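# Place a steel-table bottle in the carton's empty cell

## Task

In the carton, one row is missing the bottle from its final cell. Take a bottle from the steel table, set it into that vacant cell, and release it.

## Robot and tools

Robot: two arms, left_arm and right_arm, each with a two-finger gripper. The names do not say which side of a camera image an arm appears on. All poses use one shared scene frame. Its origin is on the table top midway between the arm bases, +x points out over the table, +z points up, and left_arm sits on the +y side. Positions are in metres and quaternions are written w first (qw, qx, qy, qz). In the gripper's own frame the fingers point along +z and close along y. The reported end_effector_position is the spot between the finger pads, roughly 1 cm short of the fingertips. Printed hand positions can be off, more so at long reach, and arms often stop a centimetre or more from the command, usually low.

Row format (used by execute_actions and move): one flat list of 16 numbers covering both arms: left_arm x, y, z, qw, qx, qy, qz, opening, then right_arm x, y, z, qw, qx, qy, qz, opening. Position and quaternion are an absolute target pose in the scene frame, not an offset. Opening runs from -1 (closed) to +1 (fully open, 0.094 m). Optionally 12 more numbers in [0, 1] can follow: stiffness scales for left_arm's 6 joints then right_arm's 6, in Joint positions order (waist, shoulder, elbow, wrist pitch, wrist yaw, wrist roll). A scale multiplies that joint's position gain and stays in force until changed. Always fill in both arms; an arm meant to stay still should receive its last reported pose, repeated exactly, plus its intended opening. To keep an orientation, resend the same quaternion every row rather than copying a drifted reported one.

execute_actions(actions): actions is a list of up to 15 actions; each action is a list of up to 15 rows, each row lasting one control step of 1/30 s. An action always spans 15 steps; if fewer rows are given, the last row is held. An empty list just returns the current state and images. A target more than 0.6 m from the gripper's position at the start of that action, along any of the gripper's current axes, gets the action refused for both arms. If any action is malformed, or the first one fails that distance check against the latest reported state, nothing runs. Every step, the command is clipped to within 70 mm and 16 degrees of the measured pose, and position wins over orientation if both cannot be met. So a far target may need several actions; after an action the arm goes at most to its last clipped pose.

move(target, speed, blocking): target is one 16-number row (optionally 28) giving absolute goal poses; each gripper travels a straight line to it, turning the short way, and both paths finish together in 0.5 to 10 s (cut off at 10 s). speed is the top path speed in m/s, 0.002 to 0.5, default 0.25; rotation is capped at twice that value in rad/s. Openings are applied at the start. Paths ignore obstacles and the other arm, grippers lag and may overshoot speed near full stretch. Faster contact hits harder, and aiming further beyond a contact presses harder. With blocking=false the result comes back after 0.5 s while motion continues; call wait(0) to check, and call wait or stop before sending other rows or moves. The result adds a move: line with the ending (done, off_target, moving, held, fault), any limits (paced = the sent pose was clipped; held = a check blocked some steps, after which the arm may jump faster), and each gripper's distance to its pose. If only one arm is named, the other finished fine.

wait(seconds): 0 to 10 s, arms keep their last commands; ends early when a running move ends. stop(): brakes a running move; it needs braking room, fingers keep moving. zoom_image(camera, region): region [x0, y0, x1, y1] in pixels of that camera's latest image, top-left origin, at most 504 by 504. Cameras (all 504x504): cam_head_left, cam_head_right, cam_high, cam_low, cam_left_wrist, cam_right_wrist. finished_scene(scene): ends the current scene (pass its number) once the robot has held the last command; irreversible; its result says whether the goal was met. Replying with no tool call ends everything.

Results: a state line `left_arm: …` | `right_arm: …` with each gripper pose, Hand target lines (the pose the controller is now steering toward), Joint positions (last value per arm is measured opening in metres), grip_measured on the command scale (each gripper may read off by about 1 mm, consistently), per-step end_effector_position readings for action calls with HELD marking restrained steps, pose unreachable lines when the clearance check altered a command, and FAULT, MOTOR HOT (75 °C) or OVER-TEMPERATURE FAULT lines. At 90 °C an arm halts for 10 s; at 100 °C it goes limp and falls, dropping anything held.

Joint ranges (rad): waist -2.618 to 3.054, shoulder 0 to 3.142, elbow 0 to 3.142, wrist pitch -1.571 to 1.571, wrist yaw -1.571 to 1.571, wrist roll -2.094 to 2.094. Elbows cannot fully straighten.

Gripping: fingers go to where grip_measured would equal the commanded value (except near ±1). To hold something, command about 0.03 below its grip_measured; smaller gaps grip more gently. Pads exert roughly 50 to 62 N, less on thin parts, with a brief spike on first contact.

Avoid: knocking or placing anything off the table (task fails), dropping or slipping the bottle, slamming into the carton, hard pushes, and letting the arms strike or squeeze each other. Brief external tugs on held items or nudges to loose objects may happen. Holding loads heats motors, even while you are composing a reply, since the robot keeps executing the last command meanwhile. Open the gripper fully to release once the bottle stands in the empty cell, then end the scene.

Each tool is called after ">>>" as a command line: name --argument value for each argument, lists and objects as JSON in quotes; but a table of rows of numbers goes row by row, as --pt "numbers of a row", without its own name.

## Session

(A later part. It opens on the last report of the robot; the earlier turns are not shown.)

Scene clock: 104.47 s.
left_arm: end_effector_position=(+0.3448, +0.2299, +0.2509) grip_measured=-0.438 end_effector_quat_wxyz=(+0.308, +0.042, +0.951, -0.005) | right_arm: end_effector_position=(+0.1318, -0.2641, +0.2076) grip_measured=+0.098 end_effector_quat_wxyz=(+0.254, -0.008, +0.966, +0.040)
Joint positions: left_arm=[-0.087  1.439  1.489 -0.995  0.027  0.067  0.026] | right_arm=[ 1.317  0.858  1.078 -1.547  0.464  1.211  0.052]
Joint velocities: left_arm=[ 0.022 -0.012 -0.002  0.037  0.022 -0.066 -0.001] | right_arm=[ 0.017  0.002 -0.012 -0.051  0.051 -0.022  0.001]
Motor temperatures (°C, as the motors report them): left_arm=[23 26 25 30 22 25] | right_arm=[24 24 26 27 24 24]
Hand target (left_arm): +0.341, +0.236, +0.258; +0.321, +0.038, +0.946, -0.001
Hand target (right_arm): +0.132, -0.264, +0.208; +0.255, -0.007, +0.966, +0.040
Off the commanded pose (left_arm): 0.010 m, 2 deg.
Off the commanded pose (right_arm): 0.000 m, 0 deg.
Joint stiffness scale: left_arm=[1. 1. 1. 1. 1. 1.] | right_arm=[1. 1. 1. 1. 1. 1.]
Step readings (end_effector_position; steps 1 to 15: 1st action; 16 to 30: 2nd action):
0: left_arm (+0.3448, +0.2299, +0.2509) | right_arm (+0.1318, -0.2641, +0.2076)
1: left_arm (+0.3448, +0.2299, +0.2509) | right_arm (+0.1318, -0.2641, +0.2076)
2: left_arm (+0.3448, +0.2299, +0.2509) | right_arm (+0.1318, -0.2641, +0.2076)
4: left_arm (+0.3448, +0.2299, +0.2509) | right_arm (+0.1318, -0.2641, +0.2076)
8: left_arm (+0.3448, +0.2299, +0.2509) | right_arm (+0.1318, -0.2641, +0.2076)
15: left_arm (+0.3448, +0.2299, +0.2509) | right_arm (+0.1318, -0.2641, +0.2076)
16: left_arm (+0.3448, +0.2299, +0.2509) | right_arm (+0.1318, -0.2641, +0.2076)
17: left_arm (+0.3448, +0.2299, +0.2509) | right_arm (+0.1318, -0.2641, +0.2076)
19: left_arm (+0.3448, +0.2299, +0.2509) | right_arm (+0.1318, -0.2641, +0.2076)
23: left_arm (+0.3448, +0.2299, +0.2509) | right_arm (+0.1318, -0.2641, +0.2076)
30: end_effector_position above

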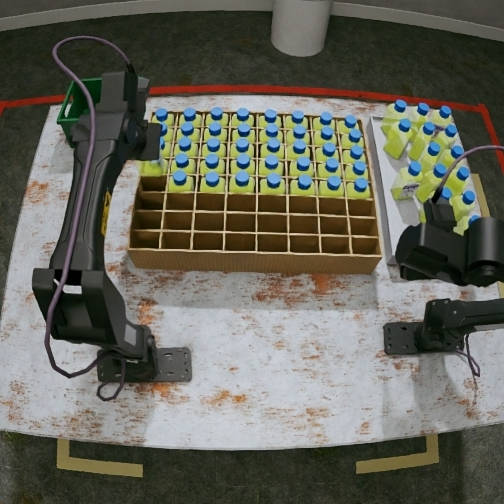

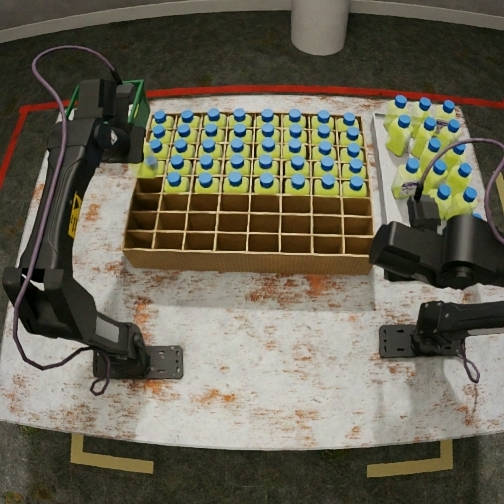

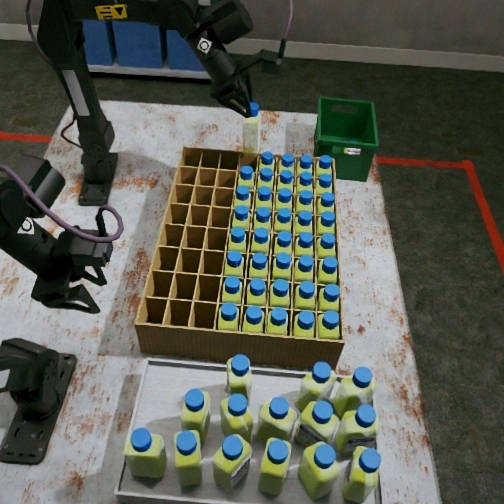

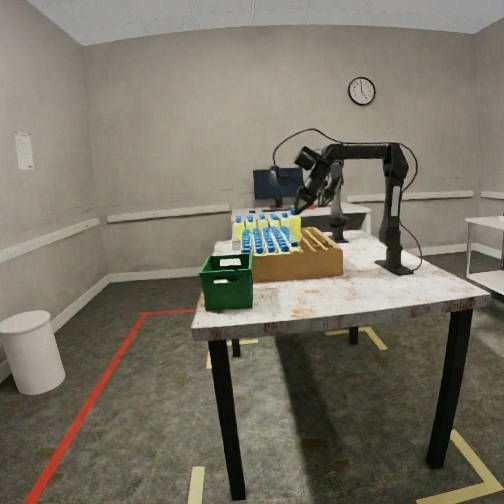

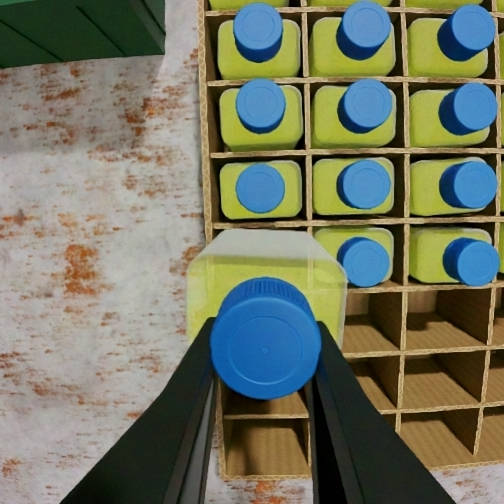

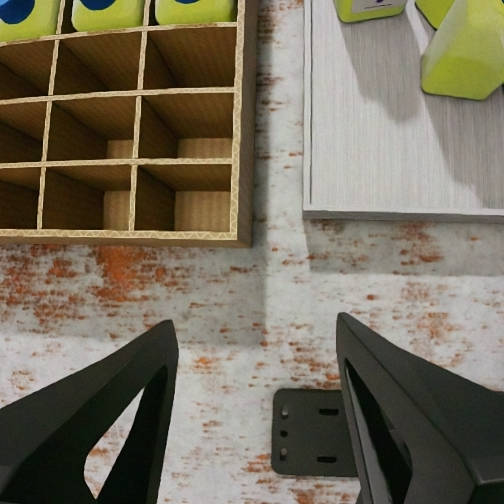

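>>> execute_actions --actions '[[[0.3412,0.2358,0.2573,0.3212,0.038,0.9461,-0.0004,-0.46,0.1321,-0.2642,0.2077,0.255,-0.007,0.966,0.040,0.1],[0.3412,0.2356,0.2566,0.3212,0.038,0.9461,0.0002,-0.46,0.1321,-0.2642,0.2077,0.255,-0.007,0.966,0.040,0.1],[0.3412,0.2354,0.2559,0.3212,0.038,0.9461,0.0008,-0.46,0.1321,-0.2642,0.2077,0.255,-0.007,0.966,0.040,0.1],[0.3412,0.2352,0.2552,0.3212,0.038,0.9461,0.0014,-0.46,0.1321,-0.2642,0.2077,0.255,-0.007,0.966,0.040,0.1],[0.3412,0.235,0.2545,0.3212,0.038,0.9461,0.002,-0.46,0.1321,-0.2642,0.2077,0.255,-0.007,0.966,0.040,0.1],[0.3412,0.2348,0.2538,0.3212,0.038,0.9461,0.0026,-0.46,0.1321,-0.2642,0.2077,0.255,-0.007,0.966,0.040,0.1],[0.3412,0.2346,0.2531,0.3212,0.038,0.9461,0.0032,-0.46,0.1321,-0.2642,0.2077,0.255,-0.007,0.966,0.040,0.1],[0.3412,0.2345,0.2524,0.3212,0.038,0.9461,0.0038,-0.46,0.1321,-0.2642,0.2077,0.255,-0.007,0.966,0.040,0.1],[0.3412,0.2345,0.2517,0.3212,0.038,0.9461,0.0044,-0.46,0.1321,-0.2642,0.2077,0.255,-0.007,0.966,0.040,0.1],[0.3412,0.2345,0.251,0.3212,0.038,0.9461,0.005,-0.46,0.1321,-0.2642,0.2077,0.255,-0.007,0.966,0.040,0.1],[0.3412,0.2345,0.2503,0.3212,0.038,0.9461,0.0056,-0.46,0.1321,-0.2642,0.2077,0.255,-0.007,0.966,0.040,0.1],[0.3412,0.2345,0.2496,0.3212,0.038,0.9461,0.0062,-0.46,0.1321,-0.2642,0.2077,0.255,-0.007,0.966,0.040,0.1],[0.3412,0.2345,0.2489,0.3212,0.038,0.9461,0.0068,-0.46,0.1321,-0.2642,0.2077,0.255,-0.007,0.966,0.040,0.1],[0.3412,0.2345,0.2482,0.3212,0.038,0.9461,0.0074,-0.46,0.1321,-0.2642,0.2077,0.255,-0.007,0.966,0.040,0.1],[0.3412,0.2345,0.2475,0.3212,0.038,0.9461,0.008,-0.46,0.1321,-0.2642,0.2077,0.255,-0.007,0.966,0.040,0.1]],[[0.3412,0.2345,0.2467,0.3212,0.038,0.9461,0.008,-0.46,0.1321,-0.2642,0.2077,0.255,-0.007,0.966,0.040,0.1],[0.3412,0.2345,0.2459,0.3212,0.038,0.9461,0.008,-0.46,0.1321,-0.2642,0.2077,0.255,-0.007,0.966,0.040,0.1],[0.3412,0.2345,0.2451,0.3212,0.038,0.9461,0.008,-0.46,0.1321,-0.2642,0.2077,0.255,-0.007,0.966,0.040,0.1],[0.3412,0.2345,0.2443,0.3212,0.038,0.9461,0.008,-0.46,0.1321,-0.2642,0.2077,0.255,-0.007,0.966,0.040,0.1],[0.3412,0.2345,0.2435,0.3212,0.038,0.9461,0.008,-0.46,0.1321,-0.2642,0.2077,0.255,-0.007,0.966,0.040,0.1],[0.3412,0.2345,0.2427,0.3212,0.038,0.9461,0.008,-0.46,0.1321,-0.2642,0.2077,0.255,-0.007,0.966,0.040,0.1],[0.3412,0.2345,0.2419,0.3212,0.038,0.9461,0.008,-0.46,0.1321,-0.2642,0.2077,0.255,-0.007,0.966,0.040,0.1],[0.3412,0.2345,0.2411,0.3212,0.038,0.9461,0.008,-0.46,0.1321,-0.2642,0.2077,0.255,-0.007,0.966,0.040,0.1],[0.3412,0.2345,0.2403,0.3212,0.038,0.9461,0.008,-0.46,0.1321,-0.2642,0.2077,0.255,-0.007,0.966,0.040,0.1],[0.3412,0.2345,0.2395,0.3212,0.038,0.9461,0.008,-0.46,0.1321,-0.2642,0.2077,0.255,-0.007,0.966,0.040,0.1],[0.3412,0.2345,0.2387,0.3212,0.038,0.9461,0.008,-0.46,0.1321,-0.2642,0.2077,0.255,-0.007,0.966,0.040,0.1],[0.3412,0.2345,0.238,0.3212,0.038,0.9461,0.008,-0.46,0.1321,-0.2642,0.2077,0.255,-0.007,0.966,0.040,0.1],[0.3412,0.2345,0.2373,0.3212,0.038,0.9461,0.008,-0.46,0.1321,-0.2642,0.2077,0.255,-0.007,0.966,0.040,0.1],[0.3412,0.2345,0.2366,0.3212,0.038,0.9461,0.008,-0.46,0.1321,-0.2642,0.2077,0.255,-0.007,0.966,0.040,0.1],[0.3412,0.2345,0.236,0.3212,0.038,0.9461,0.008,-0.46,0.1321,-0.2642,0.2077,0.255,-0.007,0.966,0.040,0.1]],[[0.3412,0.2345,0.236,0.3212,0.038,0.9461,0.008,-0.46,0.1321,-0.2642,0.2077,0.255,-0.007,0.966,0.040,0.1]]]'

Scene clock: 110.13 s.
left_arm: end_effector_position=(+0.3400, +0.2332, +0.2268) grip_measured=-0.438 end_effector_quat_wxyz=(+0.302, +0.039, +0.953, +0.004) | right_arm: end_effector_position=(+0.1318, -0.2641, +0.2076) grip_measured=+0.098 end_effector_quat_wxyz=(+0.254, -0.008, +0.966, +0.040)
Joint positions: left_arm=[-0.087  1.41   1.373 -0.921  0.009  0.067  0.026] | right_arm=[ 1.317  0.858  1.078 -1.547  0.464  1.211  0.052]
Joint velocities: left_arm=[-0.022  0.007  0.002  0.022 -0.037 -0.007 -0.001] | right_arm=[ 0.007 -0.007 -0.002  0.022  0.007  0.051 -0.001]
Motor temperatures (°C, as the motors report them): left_arm=[23 26 25 30 22 25] | right_arm=[24 24 26 27 24 24]
Hand target (left_arm): +0.341, +0.234, +0.236; +0.321, +0.038, +0.946, +0.008
Hand target (right_arm): +0.132, -0.264, +0.208; +0.255, -0.007, +0.966, +0.040
Off the commanded pose (left_arm): 0.009 m, 2 deg.
Off the commanded pose (right_arm): 0.000 m, 0 deg.
Joint stiffness scale: left_arm=[1. 1. 1. 1. 1. 1.] | right_arm=[1. 1. 1. 1. 1. 1.]
Step readings (end_effector_position; steps 1 to 15: 1st action; 16 to 30: 2nd action; 31 to 45: 3rd action):
0: left_arm (+0.3448, +0.2299, +0.2509) | right_arm (+0.1318, -0.2641, +0.2076)
1: left_arm (+0.3447, +0.2299, +0.2507) | right_arm (+0.1318, -0.2641, +0.2076)
2: left_arm (+0.3441, +0.2299, +0.2503) | right_arm (+0.1318, -0.2641, +0.2076)
4: left_arm (+0.3424, +0.2300, +0.2487) | right_arm (+0.1318, -0.2641, +0.2076)
8: left_arm (+0.3403, +0.2305, +0.2449) | right_arm (+0.1318, -0.2641, +0.2076)
15: left_arm (+0.3394, +0.2322, +0.2384) | right_arm (+0.1318, -0.2641, +0.2076)
16: left_arm (+0.3393, +0.2325, +0.2377) | right_arm (+0.1318, -0.2641, +0.2076)
17: left_arm (+0.3393, +0.2326, +0.2371) | right_arm (+0.1318, -0.2641, +0.2076)
19: left_arm (+0.3390, +0.2329, +0.2357) | right_arm (+0.1318, -0.2641, +0.2076)
23: left_arm (+0.3389, +0.2331, +0.2327) | right_arm (+0.1318, -0.2641, +0.2076)
30: left_arm (+0.3390, +0.2333, +0.2270) | right_arm (+0.1318, -0.2641, +0.2076)
31: left_arm (+0.3389, +0.2333, +0.2264) | right_arm (+0.1318, -0.2641, +0.2076)
32: left_arm (+0.3388, +0.2333, +0.2259) | right_arm (+0.1318, -0.2641, +0.2076)
34: left_arm (+0.3389, +0.2333, +0.2254) | right_arm (+0.1318, -0.2641, +0.2076)
38: left_arm (+0.3394, +0.2333, +0.2261) | right_arm (+0.1318, -0.2641, +0.2076)
45: end_effector_position above

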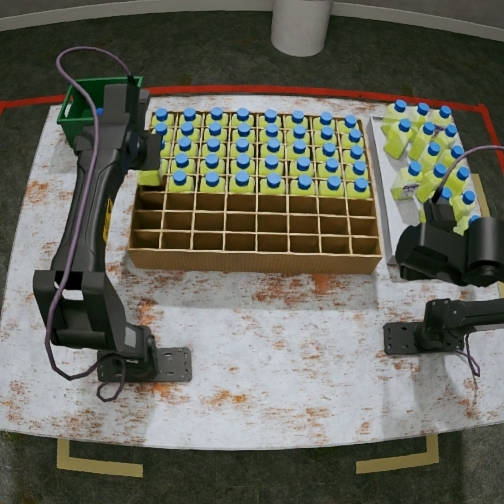

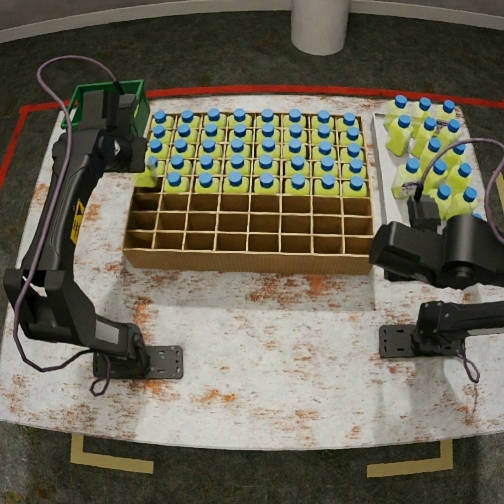

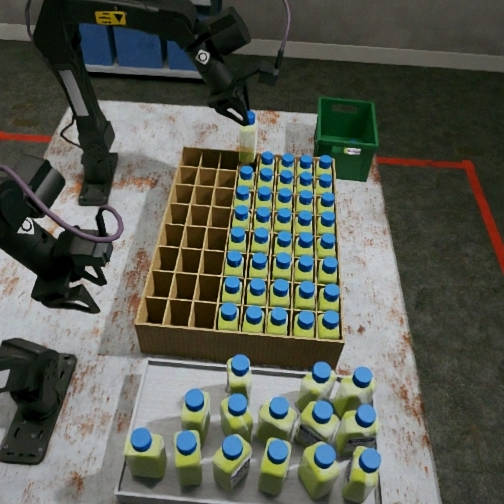

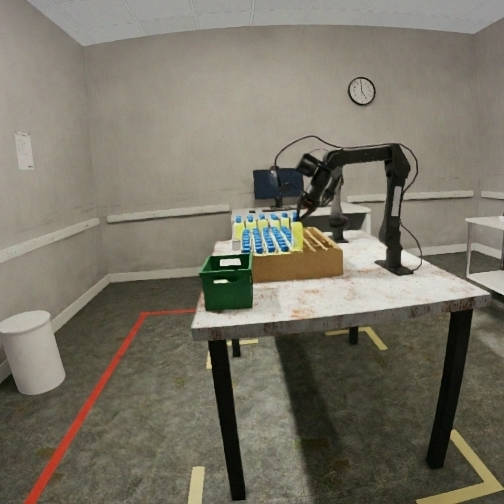

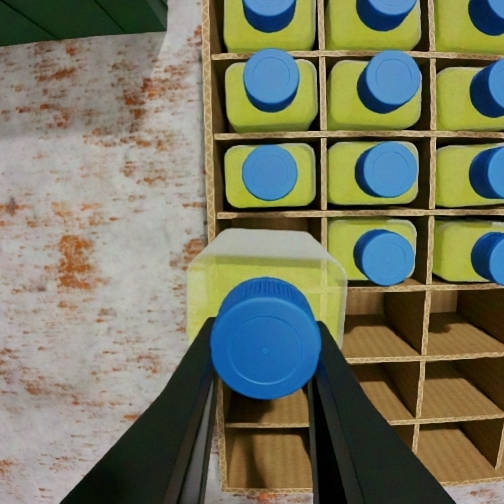

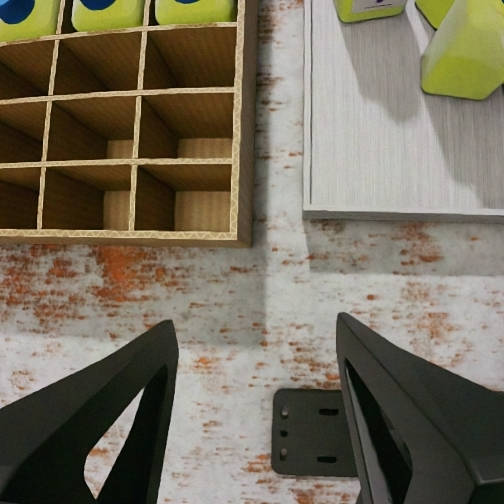

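>>> zoom_image --camera "cam_left_wrist" --region '[170, 120, 450, 400]'

>>> zoom_image --camera "cam_high" --region '[200, 100, 300, 190]'

>>> zoom_image --camera "cam_head_right" --region '[110, 130, 210, 220]'

Region (170, 120, 450, 400) of cam_left_wrist's 504x504 image, scaled by 1.800, with more detail than that image has.

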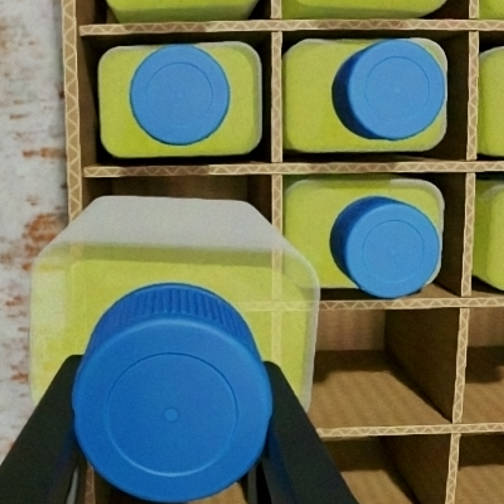

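Region (200, 100, 300, 190) of cam_high's 504x504 image, scaled by 5.040, with more detail than that image has; it fills the top 454 rows of this view, and the rest is white.

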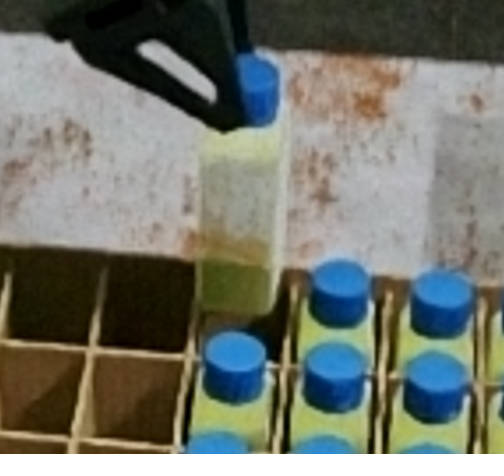

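Region (110, 130, 210, 220) of cam_head_right's 504x504 image, scaled by 5.040, with more detail than that image has; it fills the top 454 rows of this view, and the rest is white.

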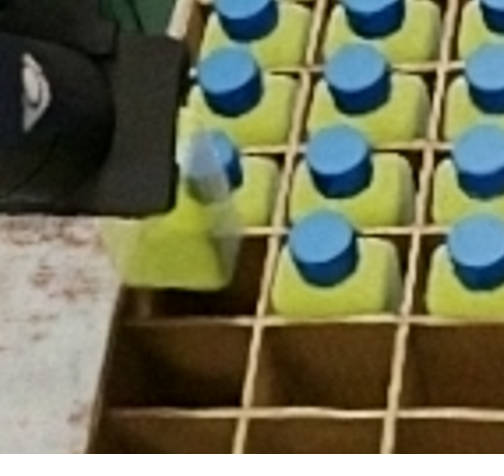

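>>> execute_actions --actions '[[[0.3417,0.2345,0.2356,0.3212,0.038,0.9461,0.008,-0.46,0.1321,-0.2642,0.2077,0.255,-0.007,0.966,0.040,0.1],[0.3422,0.2345,0.2352,0.3212,0.038,0.9461,0.008,-0.46,0.1321,-0.2642,0.2077,0.255,-0.007,0.966,0.040,0.1],[0.3427,0.2345,0.2348,0.3212,0.038,0.9461,0.008,-0.46,0.1321,-0.2642,0.2077,0.255,-0.007,0.966,0.040,0.1],[0.3432,0.2345,0.2344,0.3212,0.038,0.9461,0.008,-0.46,0.1321,-0.2642,0.2077,0.255,-0.007,0.966,0.040,0.1],[0.3437,0.2345,0.234,0.3212,0.038,0.9461,0.008,-0.46,0.1321,-0.2642,0.2077,0.255,-0.007,0.966,0.040,0.1],[0.3442,0.2345,0.2336,0.3212,0.038,0.9461,0.008,-0.46,0.1321,-0.2642,0.2077,0.255,-0.007,0.966,0.040,0.1],[0.3447,0.2345,0.2332,0.3212,0.038,0.9461,0.008,-0.46,0.1321,-0.2642,0.2077,0.255,-0.007,0.966,0.040,0.1],[0.3452,0.2345,0.2328,0.3212,0.038,0.9461,0.008,-0.46,0.1321,-0.2642,0.2077,0.255,-0.007,0.966,0.040,0.1],[0.3455,0.2345,0.2324,0.3212,0.038,0.9461,0.008,-0.46,0.1321,-0.2642,0.2077,0.255,-0.007,0.966,0.040,0.1],[0.3455,0.2345,0.232,0.3212,0.038,0.9461,0.008,-0.46,0.1321,-0.2642,0.2077,0.255,-0.007,0.966,0.040,0.1],[0.3455,0.2345,0.2316,0.3212,0.038,0.9461,0.008,-0.46,0.1321,-0.2642,0.2077,0.255,-0.007,0.966,0.040,0.1],[0.3455,0.2345,0.2312,0.3212,0.038,0.9461,0.008,-0.46,0.1321,-0.2642,0.2077,0.255,-0.007,0.966,0.040,0.1],[0.3455,0.2345,0.2308,0.3212,0.038,0.9461,0.008,-0.46,0.1321,-0.2642,0.2077,0.255,-0.007,0.966,0.040,0.1],[0.3455,0.2345,0.2304,0.3212,0.038,0.9461,0.008,-0.46,0.1321,-0.2642,0.2077,0.255,-0.007,0.966,0.040,0.1],[0.3455,0.2345,0.23,0.3212,0.038,0.9461,0.008,-0.46,0.1321,-0.2642,0.2077,0.255,-0.007,0.966,0.040,0.1]],[[0.3455,0.2345,0.23,0.3212,0.038,0.9461,0.008,-0.46,0.1321,-0.2642,0.2077,0.255,-0.007,0.966,0.040,0.1]]]'

>>> zoom_image --camera "cam_left_wrist" --region '[170, 120, 450, 400]'

>>> zoom_image --camera "cam_high" --region '[200, 100, 300, 190]'

Scene clock: 113.60 s.
left_arm: end_effector_position=(+0.3430, +0.2332, +0.2246) grip_measured=-0.438 end_effector_quat_wxyz=(+0.307, +0.039, +0.951, +0.004) | right_arm: end_effector_position=(+0.1318, -0.2641, +0.2076) grip_measured=+0.098 end_effector_quat_wxyz=(+0.254, -0.008, +0.966, +0.040)
Joint positions: left_arm=[-0.087  1.41   1.357 -0.895  0.009  0.067  0.026] | right_arm=[ 1.317  0.858  1.078 -1.547  0.464  1.211  0.052]
Joint velocities: left_arm=[-0.012 -0.002  0.002 -0.066  0.081 -0.081  0.001] | right_arm=[-0.002  0.007  0.022 -0.051 -0.022 -0.007  0.   ]
Motor temperatures (°C, as the motors report them): left_arm=[23 26 25 30 22 25] | right_arm=[24 24 26 27 24 24]
Hand target (left_arm): +0.345, +0.235, +0.230; +0.321, +0.038, +0.946, +0.008
Hand target (right_arm): +0.132, -0.264, +0.208; +0.255, -0.007, +0.966, +0.040
Off the commanded pose (left_arm): 0.006 m, 2 deg.
Off the commanded pose (right_arm): 0.000 m, 0 deg.
Joint stiffness scale: left_arm=[1. 1. 1. 1. 1. 1.] | right_arm=[1. 1. 1. 1. 1. 1.]
Step readings (end_effector_position; steps 1 to 15: 1st action; 16 to 30: 2nd action):
0: left_arm (+0.3401, +0.2332, +0.2269) | right_arm (+0.1318, -0.2641, +0.2076)
1: left_arm (+0.3401, +0.2332, +0.2269) | right_arm (+0.1318, -0.2641, +0.2076)
2: left_arm (+0.3401, +0.2332, +0.2269) | right_arm (+0.1318, -0.2641, +0.2076)
4: left_arm (+0.3405, +0.2332, +0.2272) | right_arm (+0.1318, -0.2641, +0.2076)
8: left_arm (+0.3416, +0.2332, +0.2280) | right_arm (+0.1318, -0.2641, +0.2076)
15: left_arm (+0.3436, +0.2332, +0.2276) | right_arm (+0.1318, -0.2641, +0.2076)
16: left_arm (+0.3434, +0.2332, +0.2266) | right_arm (+0.1318, -0.2641, +0.2076)
17: left_arm (+0.3431, +0.2332, +0.2256) | right_arm (+0.1318, -0.2641, +0.2076)
19: left_arm (+0.3426, +0.2332, +0.2244) | right_arm (+0.1318, -0.2641, +0.2076)
23: left_arm (+0.3427, +0.2332, +0.2243) | right_arm (+0.1318, -0.2641, +0.2076)
30: end_effector_position above

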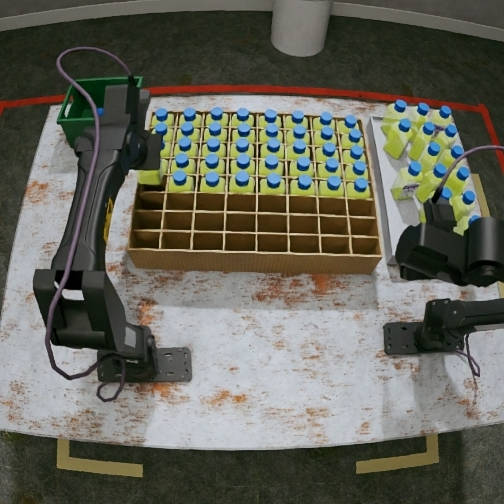

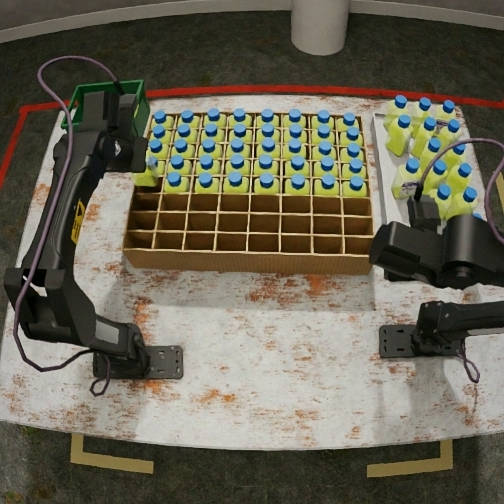

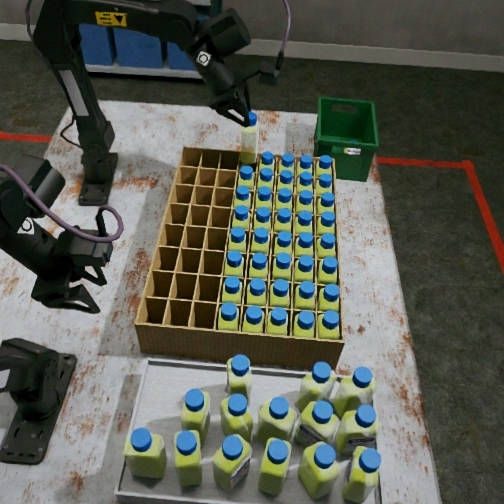

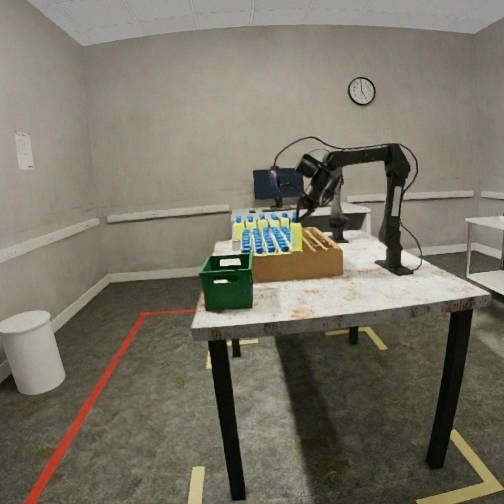

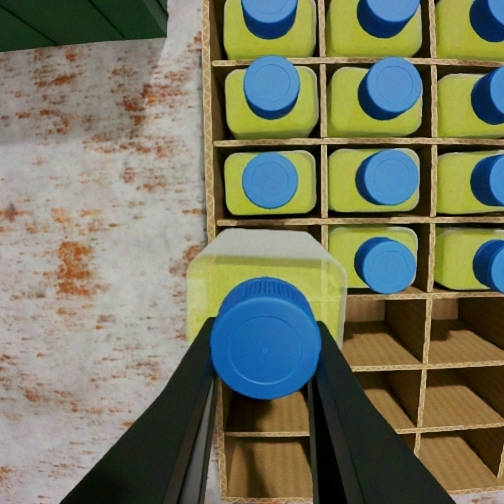

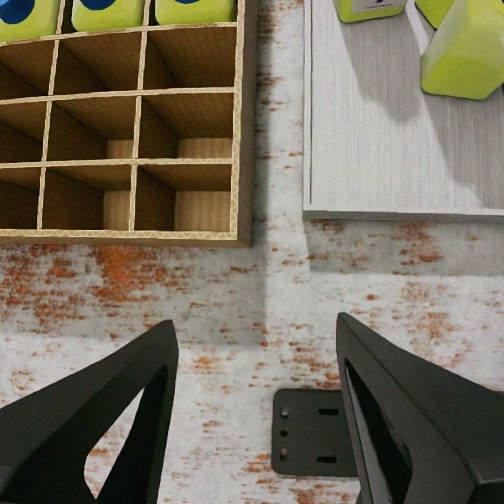

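Region (170, 120, 450, 400) of cam_left_wrist's 504x504 image, scaled by 1.800, with more detail than that image has.

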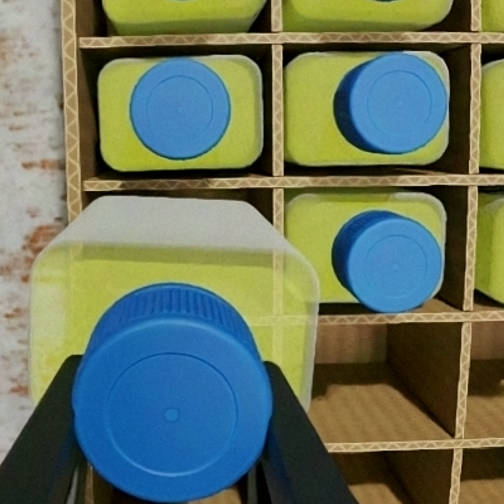

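Region (200, 100, 300, 190) of cam_high's 504x504 image, scaled by 5.040, with more detail than that image has; it fills the top 454 rows of this view, and the rest is white.

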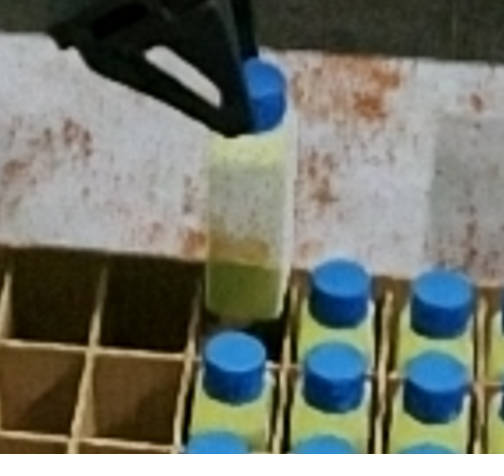

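>>> execute_actions --actions '[[[0.3455,0.2345,0.2292,0.3212,0.038,0.9461,0.008,-0.46,0.1321,-0.2642,0.2077,0.255,-0.007,0.966,0.040,0.1],[0.3455,0.2345,0.2284,0.3212,0.038,0.9461,0.008,-0.46,0.1321,-0.2642,0.2077,0.255,-0.007,0.966,0.040,0.1],[0.3455,0.2345,0.2276,0.3212,0.038,0.9461,0.008,-0.46,0.1321,-0.2642,0.2077,0.255,-0.007,0.966,0.040,0.1],[0.3455,0.2345,0.2268,0.3212,0.038,0.9461,0.008,-0.46,0.1321,-0.2642,0.2077,0.255,-0.007,0.966,0.040,0.1],[0.3455,0.2345,0.226,0.3212,0.038,0.9461,0.008,-0.46,0.1321,-0.2642,0.2077,0.255,-0.007,0.966,0.040,0.1],[0.3455,0.2345,0.2252,0.3212,0.038,0.9461,0.008,-0.46,0.1321,-0.2642,0.2077,0.255,-0.007,0.966,0.040,0.1],[0.3455,0.2345,0.2244,0.3212,0.038,0.9461,0.008,-0.46,0.1321,-0.2642,0.2077,0.255,-0.007,0.966,0.040,0.1],[0.3455,0.2345,0.2236,0.3212,0.038,0.9461,0.008,-0.46,0.1321,-0.2642,0.2077,0.255,-0.007,0.966,0.040,0.1],[0.3455,0.2345,0.2228,0.3212,0.038,0.9461,0.008,-0.46,0.1321,-0.2642,0.2077,0.255,-0.007,0.966,0.040,0.1],[0.3455,0.2345,0.222,0.3212,0.038,0.9461,0.008,-0.46,0.1321,-0.2642,0.2077,0.255,-0.007,0.966,0.040,0.1],[0.3455,0.2345,0.2212,0.3212,0.038,0.9461,0.008,-0.46,0.1321,-0.2642,0.2077,0.255,-0.007,0.966,0.040,0.1],[0.3455,0.2345,0.2204,0.3212,0.038,0.9461,0.008,-0.46,0.1321,-0.2642,0.2077,0.255,-0.007,0.966,0.040,0.1],[0.3455,0.2345,0.2196,0.3212,0.038,0.9461,0.008,-0.46,0.1321,-0.2642,0.2077,0.255,-0.007,0.966,0.040,0.1],[0.3455,0.2345,0.2188,0.3212,0.038,0.9461,0.008,-0.46,0.1321,-0.2642,0.2077,0.255,-0.007,0.966,0.040,0.1],[0.3455,0.2345,0.218,0.3212,0.038,0.9461,0.008,-0.46,0.1321,-0.2642,0.2077,0.255,-0.007,0.966,0.040,0.1]],[[0.3455,0.2345,0.2172,0.3212,0.038,0.9461,0.008,-0.46,0.1321,-0.2642,0.2077,0.255,-0.007,0.966,0.040,0.1],[0.3455,0.2345,0.2164,0.3212,0.038,0.9461,0.008,-0.46,0.1321,-0.2642,0.2077,0.255,-0.007,0.966,0.040,0.1],[0.3455,0.2345,0.2156,0.3212,0.038,0.9461,0.008,-0.46,0.1321,-0.2642,0.2077,0.255,-0.007,0.966,0.040,0.1],[0.3455,0.2345,0.2148,0.3212,0.038,0.9461,0.008,-0.46,0.1321,-0.2642,0.2077,0.255,-0.007,0.966,0.040,0.1],[0.3455,0.2345,0.214,0.3212,0.038,0.9461,0.008,-0.46,0.1321,-0.2642,0.2077,0.255,-0.007,0.966,0.040,0.1],[0.3455,0.2345,0.2132,0.3212,0.038,0.9461,0.008,-0.46,0.1321,-0.2642,0.2077,0.255,-0.007,0.966,0.040,0.1],[0.3455,0.2345,0.2124,0.3212,0.038,0.9461,0.008,-0.46,0.1321,-0.2642,0.2077,0.255,-0.007,0.966,0.040,0.1],[0.3455,0.2345,0.2116,0.3212,0.038,0.9461,0.008,-0.46,0.1321,-0.2642,0.2077,0.255,-0.007,0.966,0.040,0.1],[0.3455,0.2345,0.2108,0.3212,0.038,0.9461,0.008,-0.46,0.1321,-0.2642,0.2077,0.255,-0.007,0.966,0.040,0.1],[0.3455,0.2345,0.21,0.3212,0.038,0.9461,0.008,-0.46,0.1321,-0.2642,0.2077,0.255,-0.007,0.966,0.040,0.1],[0.3455,0.2345,0.2092,0.3212,0.038,0.9461,0.008,-0.46,0.1321,-0.2642,0.2077,0.255,-0.007,0.966,0.040,0.1],[0.3455,0.2345,0.2084,0.3212,0.038,0.9461,0.008,-0.46,0.1321,-0.2642,0.2077,0.255,-0.007,0.966,0.040,0.1],[0.3455,0.2345,0.2076,0.3212,0.038,0.9461,0.008,-0.46,0.1321,-0.2642,0.2077,0.255,-0.007,0.966,0.040,0.1],[0.3455,0.2345,0.2068,0.3212,0.038,0.9461,0.008,-0.46,0.1321,-0.2642,0.2077,0.255,-0.007,0.966,0.040,0.1],[0.3455,0.2345,0.206,0.3212,0.038,0.9461,0.008,-0.46,0.1321,-0.2642,0.2077,0.255,-0.007,0.966,0.040,0.1]],[[0.3455,0.2345,0.2052,0.3212,0.038,0.9461,0.008,-0.46,0.1321,-0.2642,0.2077,0.255,-0.007,0.966,0.040,0.1],[0.3455,0.2345,0.2044,0.3212,0.038,0.9461,0.008,-0.46,0.1321,-0.2642,0.2077,0.255,-0.007,0.966,0.040,0.1],[0.3455,0.2345,0.2036,0.3212,0.038,0.9461,0.008,-0.46,0.1321,-0.2642,0.2077,0.255,-0.007,0.966,0.040,0.1],[0.3455,0.2345,0.2028,0.3212,0.038,0.9461,0.008,-0.46,0.1321,-0.2642,0.2077,0.255,-0.007,0.966,0.040,0.1],[0.3455,0.2345,0.202,0.3212,0.038,0.9461,0.008,-0.46,0.1321,-0.2642,0.2077,0.255,-0.007,0.966,0.040,0.1],[0.3455,0.2345,0.2012,0.3212,0.038,0.9461,0.008,-0.46,0.1321,-0.2642,0.2077,0.255,-0.007,0.966,0.040,0.1],[0.3455,0.2345,0.2004,0.3212,0.038,0.9461,0.008,-0.46,0.1321,-0.2642,0.2077,0.255,-0.007,0.966,0.040,0.1],[0.3455,0.2345,0.1996,0.3212,0.038,0.9461,0.008,-0.46,0.1321,-0.2642,0.2077,0.255,-0.007,0.966,0.040,0.1],[0.3455,0.2345,0.1988,0.3212,0.038,0.9461,0.008,-0.46,0.1321,-0.2642,0.2077,0.255,-0.007,0.966,0.040,0.1],[0.3455,0.2345,0.198,0.3212,0.038,0.9461,0.008,-0.46,0.1321,-0.2642,0.2077,0.255,-0.007,0.966,0.040,0.1]]]'

>>> zoom_image --camera "cam_left_wrist" --region '[170, 120, 450, 400]'

>>> zoom_image --camera "cam_high" --region '[200, 100, 300, 190]'

Scene clock: 119.13 s.
left_arm: end_effector_position=(+0.3429, +0.2333, +0.1865) grip_measured=-0.438 end_effector_quat_wxyz=(+0.297, +0.039, +0.954, +0.004) | right_arm: end_effector_position=(+0.1318, -0.2641, +0.2076) grip_measured=+0.098 end_effector_quat_wxyz=(+0.254, -0.008, +0.966, +0.040)
Joint positions: left_arm=[-0.087  1.41   1.217 -0.776  0.008  0.067  0.026] | right_arm=[ 1.317  0.858  1.078 -1.547  0.464  1.211  0.052]
Joint velocities: left_arm=[-0.012  0.007 -0.002  0.007  0.007 -0.022  0.   ] | right_arm=[-0.002 -0.007 -0.002 -0.022 -0.022  0.037  0.002]
Motor temperatures (°C, as the motors report them): left_arm=[23 26 25 30 22 25] | right_arm=[24 24 26 27 24 24]
Hand target (left_arm): +0.345, +0.235, +0.198; +0.321, +0.038, +0.946, +0.008
Hand target (right_arm): +0.132, -0.264, +0.208; +0.255, -0.007, +0.966, +0.040
Off the commanded pose (left_arm): 0.012 m, 3 deg.
Off the commanded pose (right_arm): 0.000 m, 0 deg.
Joint stiffness scale: left_arm=[1. 1. 1. 1. 1. 1.] | right_arm=[1. 1. 1. 1. 1. 1.]
Step readings (end_effector_position; steps 1 to 15: 1st action; 16 to 30: 2nd action; 31 to 45: 3rd action):
0: left_arm (+0.3431, +0.2332, +0.2246) | right_arm (+0.1318, -0.2641, +0.2076)
1: left_arm (+0.3431, +0.2332, +0.2246) | right_arm (+0.1318, -0.2641, +0.2076)
2: left_arm (+0.3432, +0.2332, +0.2247) | right_arm (+0.1318, -0.2641, +0.2076)
4: left_arm (+0.3437, +0.2332, +0.2240) | right_arm (+0.1318, -0.2641, +0.2076)
8: left_arm (+0.3431, +0.2333, +0.2190) | right_arm (+0.1318, -0.2641, +0.2076)
15: left_arm (+0.3423, +0.2333, +0.2112) | right_arm (+0.1318, -0.2641, +0.2076)
16: left_arm (+0.3424, +0.2333, +0.2104) | right_arm (+0.1318, -0.2641, +0.2076)
17: left_arm (+0.3424, +0.2333, +0.2093) | right_arm (+0.1318, -0.2641, +0.2076)
19: left_arm (+0.3425, +0.2333, +0.2074) | right_arm (+0.1318, -0.2641, +0.2076)
23: left_arm (+0.3425, +0.2333, +0.2036) | right_arm (+0.1318, -0.2641, +0.2076)
30: left_arm (+0.3427, +0.2333, +0.1974) | right_arm (+0.1318, -0.2641, +0.2076)
31: left_arm (+0.3427, +0.2333, +0.1963) | right_arm (+0.1318, -0.2641, +0.2076)
32: left_arm (+0.3428, +0.2333, +0.1955) | right_arm (+0.1318, -0.2641, +0.2076)
34: left_arm (+0.3427, +0.2333, +0.1935) | right_arm (+0.1318, -0.2641, +0.2076)
38: left_arm (+0.3425, +0.2333, +0.1898) | right_arm (+0.1318, -0.2641, +0.2076)
45: end_effector_position above

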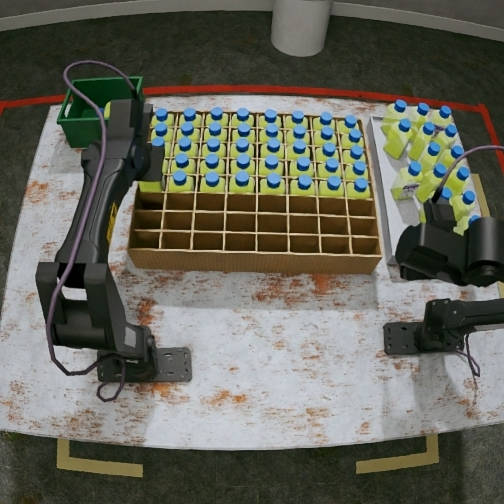

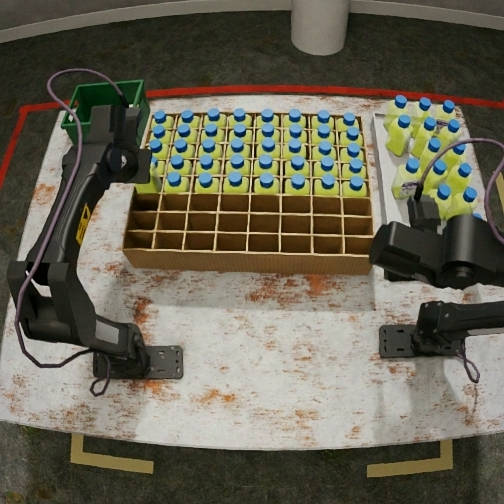

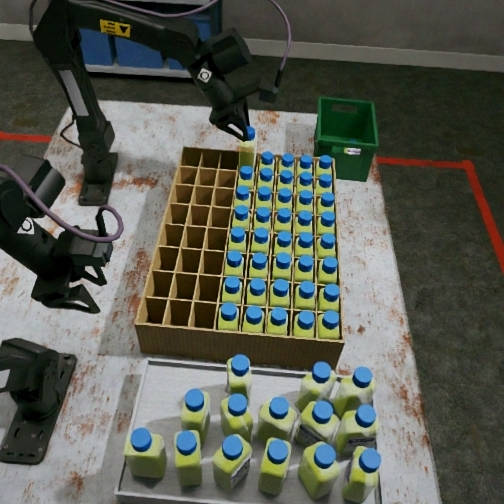

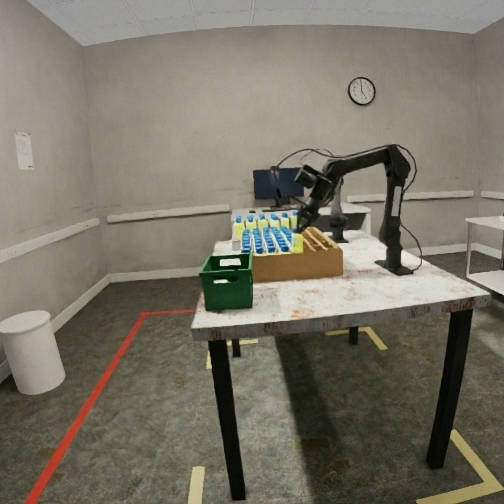

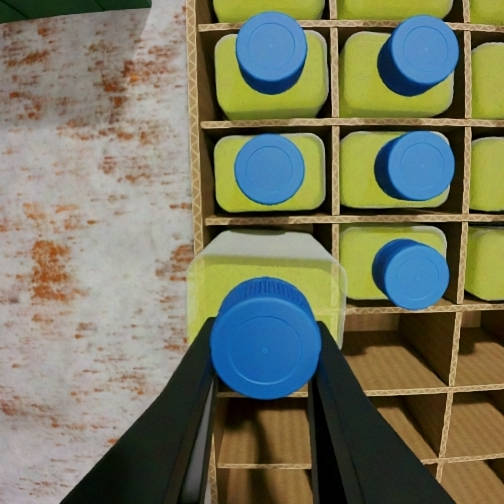

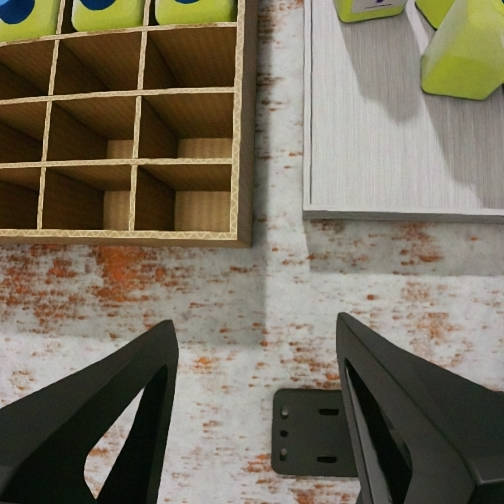

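Region (170, 120, 450, 400) of cam_left_wrist's 504x504 image, scaled by 1.800, with more detail than that image has.

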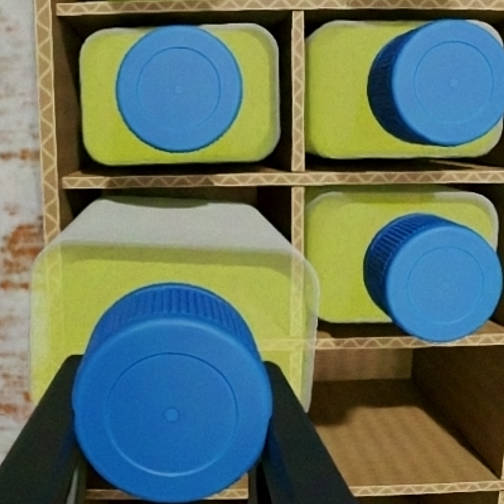

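Region (200, 100, 300, 190) of cam_high's 504x504 image, scaled by 5.040, with more detail than that image has; it fills the top 454 rows of this view, and the rest is white.

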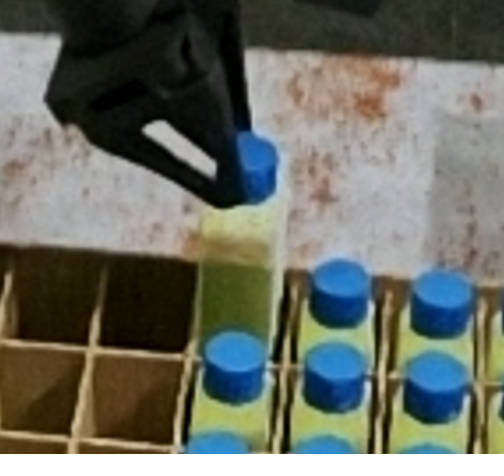

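>>> execute_actions --actions '[[[0.3456,0.2345,0.197,0.3219,0.038,0.9459,0.008,-0.46,0.1321,-0.2642,0.2077,0.255,-0.007,0.966,0.040,0.1],[0.3458,0.2345,0.1959,0.3225,0.038,0.9457,0.008,-0.46,0.1321,-0.2642,0.2077,0.255,-0.007,0.966,0.040,0.1],[0.3459,0.2345,0.1949,0.3232,0.038,0.9454,0.008,-0.46,0.1321,-0.2642,0.2077,0.255,-0.007,0.966,0.040,0.1],[0.346,0.2345,0.1938,0.3239,0.038,0.9452,0.008,-0.46,0.1321,-0.2642,0.2077,0.255,-0.007,0.966,0.040,0.1],[0.3462,0.2345,0.1928,0.3246,0.038,0.945,0.008,-0.46,0.1321,-0.2642,0.2077,0.255,-0.007,0.966,0.040,0.1],[0.3463,0.2345,0.1917,0.3252,0.038,0.9447,0.008,-0.46,0.1321,-0.2642,0.2077,0.255,-0.007,0.966,0.040,0.1],[0.3464,0.2345,0.1907,0.3259,0.038,0.9445,0.008,-0.46,0.1321,-0.2642,0.2077,0.255,-0.007,0.966,0.040,0.1],[0.3466,0.2345,0.1896,0.3266,0.038,0.9443,0.008,-0.46,0.1321,-0.2642,0.2077,0.255,-0.007,0.966,0.040,0.1],[0.3467,0.2345,0.1886,0.3273,0.038,0.9441,0.008,-0.46,0.1321,-0.2642,0.2077,0.255,-0.007,0.966,0.040,0.1],[0.3468,0.2345,0.1875,0.3279,0.038,0.9438,0.008,-0.46,0.1321,-0.2642,0.2077,0.255,-0.007,0.966,0.040,0.1],[0.347,0.2345,0.1865,0.3286,0.038,0.9436,0.008,-0.46,0.1321,-0.2642,0.2077,0.255,-0.007,0.966,0.040,0.1],[0.3471,0.2345,0.1854,0.3293,0.038,0.9434,0.008,-0.46,0.1321,-0.2642,0.2077,0.255,-0.007,0.966,0.040,0.1],[0.3472,0.2345,0.1844,0.33,0.038,0.9432,0.008,-0.46,0.1321,-0.2642,0.2077,0.255,-0.007,0.966,0.040,0.1],[0.3474,0.2345,0.1833,0.3306,0.038,0.9429,0.008,-0.46,0.1321,-0.2642,0.2077,0.255,-0.007,0.966,0.040,0.1],[0.3475,0.2345,0.1823,0.3313,0.038,0.9427,0.008,-0.46,0.1321,-0.2642,0.2077,0.255,-0.007,0.966,0.040,0.1]],[[0.3475,0.2345,0.1812,0.3313,0.038,0.9427,0.008,-0.46,0.1321,-0.2642,0.2077,0.255,-0.007,0.966,0.040,0.1],[0.3475,0.2345,0.1802,0.3313,0.038,0.9427,0.008,-0.46,0.1321,-0.2642,0.2077,0.255,-0.007,0.966,0.040,0.1],[0.3475,0.2345,0.1791,0.3313,0.038,0.9427,0.008,-0.46,0.1321,-0.2642,0.2077,0.255,-0.007,0.966,0.040,0.1],[0.3475,0.2345,0.1781,0.3313,0.038,0.9427,0.008,-0.46,0.1321,-0.2642,0.2077,0.255,-0.007,0.966,0.040,0.1],[0.3475,0.2345,0.177,0.3313,0.038,0.9427,0.008,-0.46,0.1321,-0.2642,0.2077,0.255,-0.007,0.966,0.040,0.1],[0.3475,0.2345,0.176,0.3313,0.038,0.9427,0.008,-0.46,0.1321,-0.2642,0.2077,0.255,-0.007,0.966,0.040,0.1],[0.3475,0.2345,0.1749,0.3313,0.038,0.9427,0.008,-0.46,0.1321,-0.2642,0.2077,0.255,-0.007,0.966,0.040,0.1],[0.3475,0.2345,0.1739,0.3313,0.038,0.9427,0.008,-0.46,0.1321,-0.2642,0.2077,0.255,-0.007,0.966,0.040,0.1],[0.3475,0.2345,0.1728,0.3313,0.038,0.9427,0.008,-0.46,0.1321,-0.2642,0.2077,0.255,-0.007,0.966,0.040,0.1],[0.3475,0.2345,0.1718,0.3313,0.038,0.9427,0.008,-0.46,0.1321,-0.2642,0.2077,0.255,-0.007,0.966,0.040,0.1],[0.3475,0.2345,0.1707,0.3313,0.038,0.9427,0.008,-0.46,0.1321,-0.2642,0.2077,0.255,-0.007,0.966,0.040,0.1],[0.3475,0.2345,0.1697,0.3313,0.038,0.9427,0.008,-0.46,0.1321,-0.2642,0.2077,0.255,-0.007,0.966,0.040,0.1],[0.3475,0.2345,0.1686,0.3313,0.038,0.9427,0.008,-0.46,0.1321,-0.2642,0.2077,0.255,-0.007,0.966,0.040,0.1],[0.3475,0.2345,0.1676,0.3313,0.038,0.9427,0.008,-0.46,0.1321,-0.2642,0.2077,0.255,-0.007,0.966,0.040,0.1],[0.3475,0.2345,0.1665,0.3313,0.038,0.9427,0.008,-0.46,0.1321,-0.2642,0.2077,0.255,-0.007,0.966,0.040,0.1]],[[0.3475,0.2345,0.1665,0.3313,0.038,0.9427,0.008,-0.46,0.1321,-0.2642,0.2077,0.255,-0.007,0.966,0.040,0.1]]]'

>>> zoom_image --camera "cam_left_wrist" --region '[120, 100, 500, 480]'

>>> zoom_image --camera "cam_high" --region '[200, 100, 300, 190]'

Scene clock: 123.80 s.
left_arm: end_effector_position=(+0.3449, +0.2333, +0.1560) grip_measured=-0.438 end_effector_quat_wxyz=(+0.310, +0.039, +0.950, +0.004) | right_arm: end_effector_position=(+0.1318, -0.2641, +0.2076) grip_measured=+0.098 end_effector_quat_wxyz=(+0.254, -0.008, +0.966, +0.040)
Joint positions: left_arm=[-0.087  1.399  1.072 -0.614  0.008  0.067  0.026] | right_arm=[ 1.317  0.858  1.078 -1.547  0.464  1.211  0.052]
Joint velocities: left_arm=[ 0.002  0.002  0.012  0.051  0.022 -0.022  0.001] | right_arm=[ 0.022  0.012 -0.012  0.007 -0.037 -0.007 -0.001]
Motor temperatures (°C, as the motors report them): left_arm=[23 26 25 31 22 25] | right_arm=[24 24 26 27 24 24]
Hand target (left_arm): +0.347, +0.235, +0.167; +0.331, +0.038, +0.943, +0.008
Hand target (right_arm): +0.132, -0.264, +0.208; +0.255, -0.007, +0.966, +0.040
Off the commanded pose (left_arm): 0.011 m, 3 deg.
Off the commanded pose (right_arm): 0.000 m, 0 deg.
Joint stiffness scale: left_arm=[1. 1. 1. 1. 1. 1.] | right_arm=[1. 1. 1. 1. 1. 1.]
Step readings (end_effector_position; steps 1 to 15: 1st action; 16 to 30: 2nd action; 31 to 45: 3rd action):
0: left_arm (+0.3441, +0.2333, +0.1874) | right_arm (+0.1318, -0.2641, +0.2076)
1: left_arm (+0.3442, +0.2333, +0.1874) | right_arm (+0.1318, -0.2641, +0.2076)
2: left_arm (+0.3444, +0.2333, +0.1874) | right_arm (+0.1318, -0.2641, +0.2076)
4: left_arm (+0.3442, +0.2333, +0.1867) | right_arm (+0.1318, -0.2641, +0.2076)
8: left_arm (+0.3429, +0.2333, +0.1822) | right_arm (+0.1318, -0.2641, +0.2076)
15: left_arm (+0.3425, +0.2333, +0.1720) | right_arm (+0.1318, -0.2641, +0.2076)
16: left_arm (+0.3426, +0.2333, +0.1707) | right_arm (+0.1318, -0.2641, +0.2076)
17: left_arm (+0.3426, +0.2333, +0.1695) | right_arm (+0.1318, -0.2641, +0.2076)
19: left_arm (+0.3427, +0.2333, +0.1673) | right_arm (+0.1318, -0.2641, +0.2076)
23: left_arm (+0.3429, +0.2333, +0.1635) | right_arm (+0.1318, -0.2641, +0.2076)
30: left_arm (+0.3434, +0.2333, +0.1573) | right_arm (+0.1318, -0.2641, +0.2076)
31: left_arm (+0.3434, +0.2333, +0.1565) | right_arm (+0.1318, -0.2641, +0.2076)
32: left_arm (+0.3433, +0.2333, +0.1558) | right_arm (+0.1318, -0.2641, +0.2076)
34: left_arm (+0.3431, +0.2333, +0.1548) | right_arm (+0.1318, -0.2641, +0.2076)
38: left_arm (+0.3441, +0.2333, +0.1554) | right_arm (+0.1318, -0.2641, +0.2076)
45: end_effector_position above

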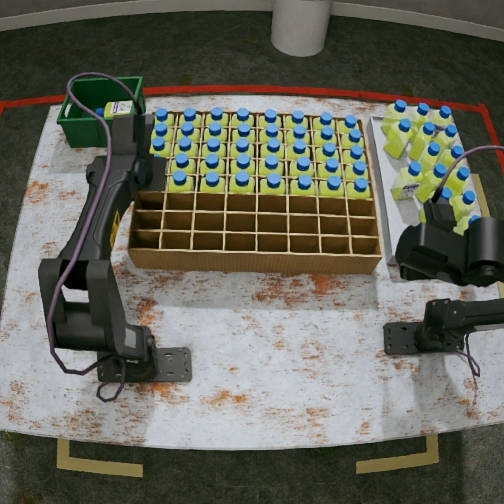

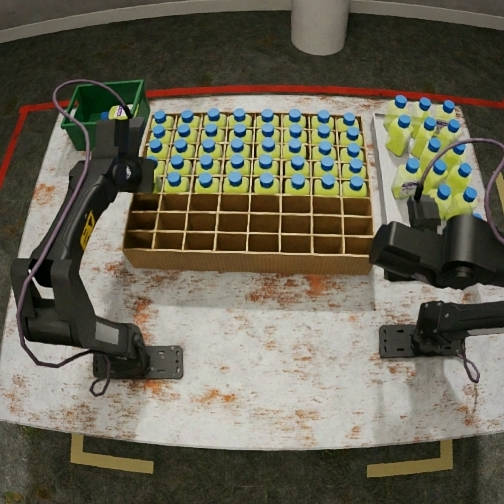

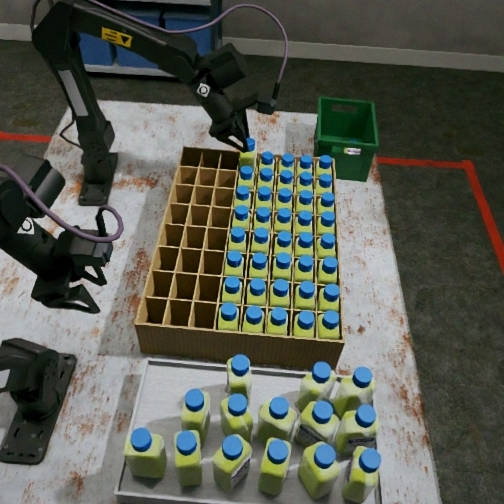

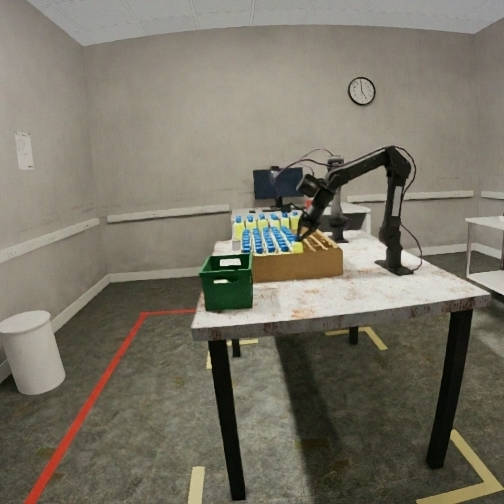

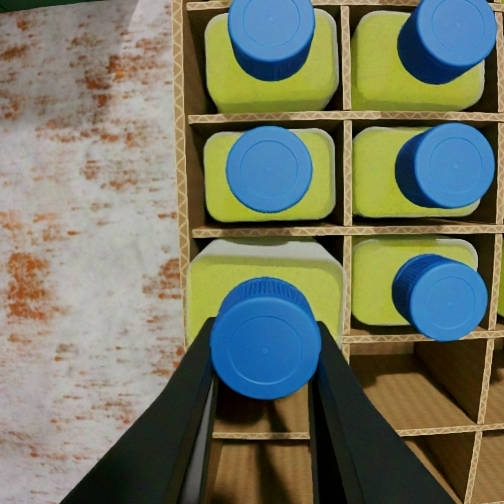

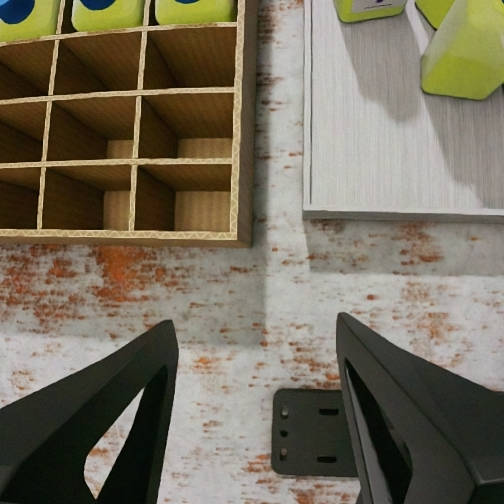

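Region (120, 100, 500, 480) of cam_left_wrist's 504x504 image, scaled by 1.326, with more detail than that image has.

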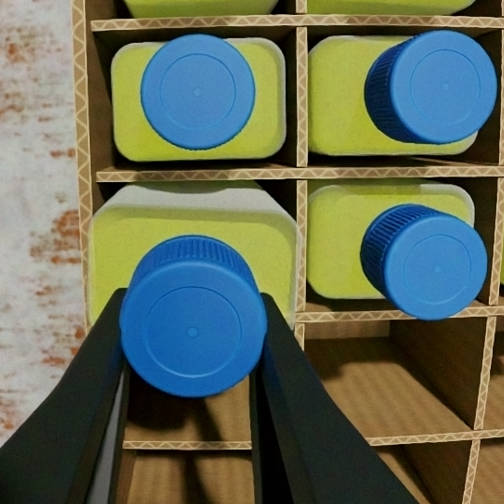

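Region (200, 100, 300, 190) of cam_high's 504x504 image, scaled by 5.040, with more detail than that image has; it fills the top 454 rows of this view, and the rest is white.

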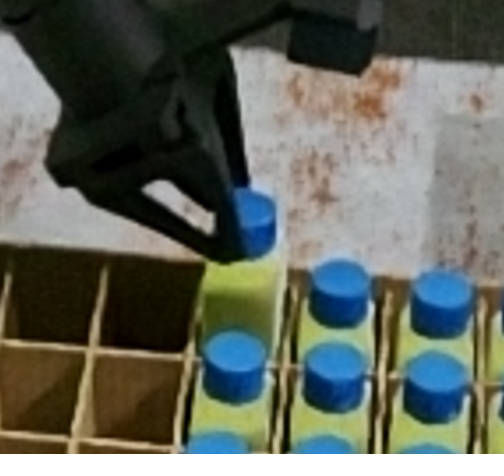

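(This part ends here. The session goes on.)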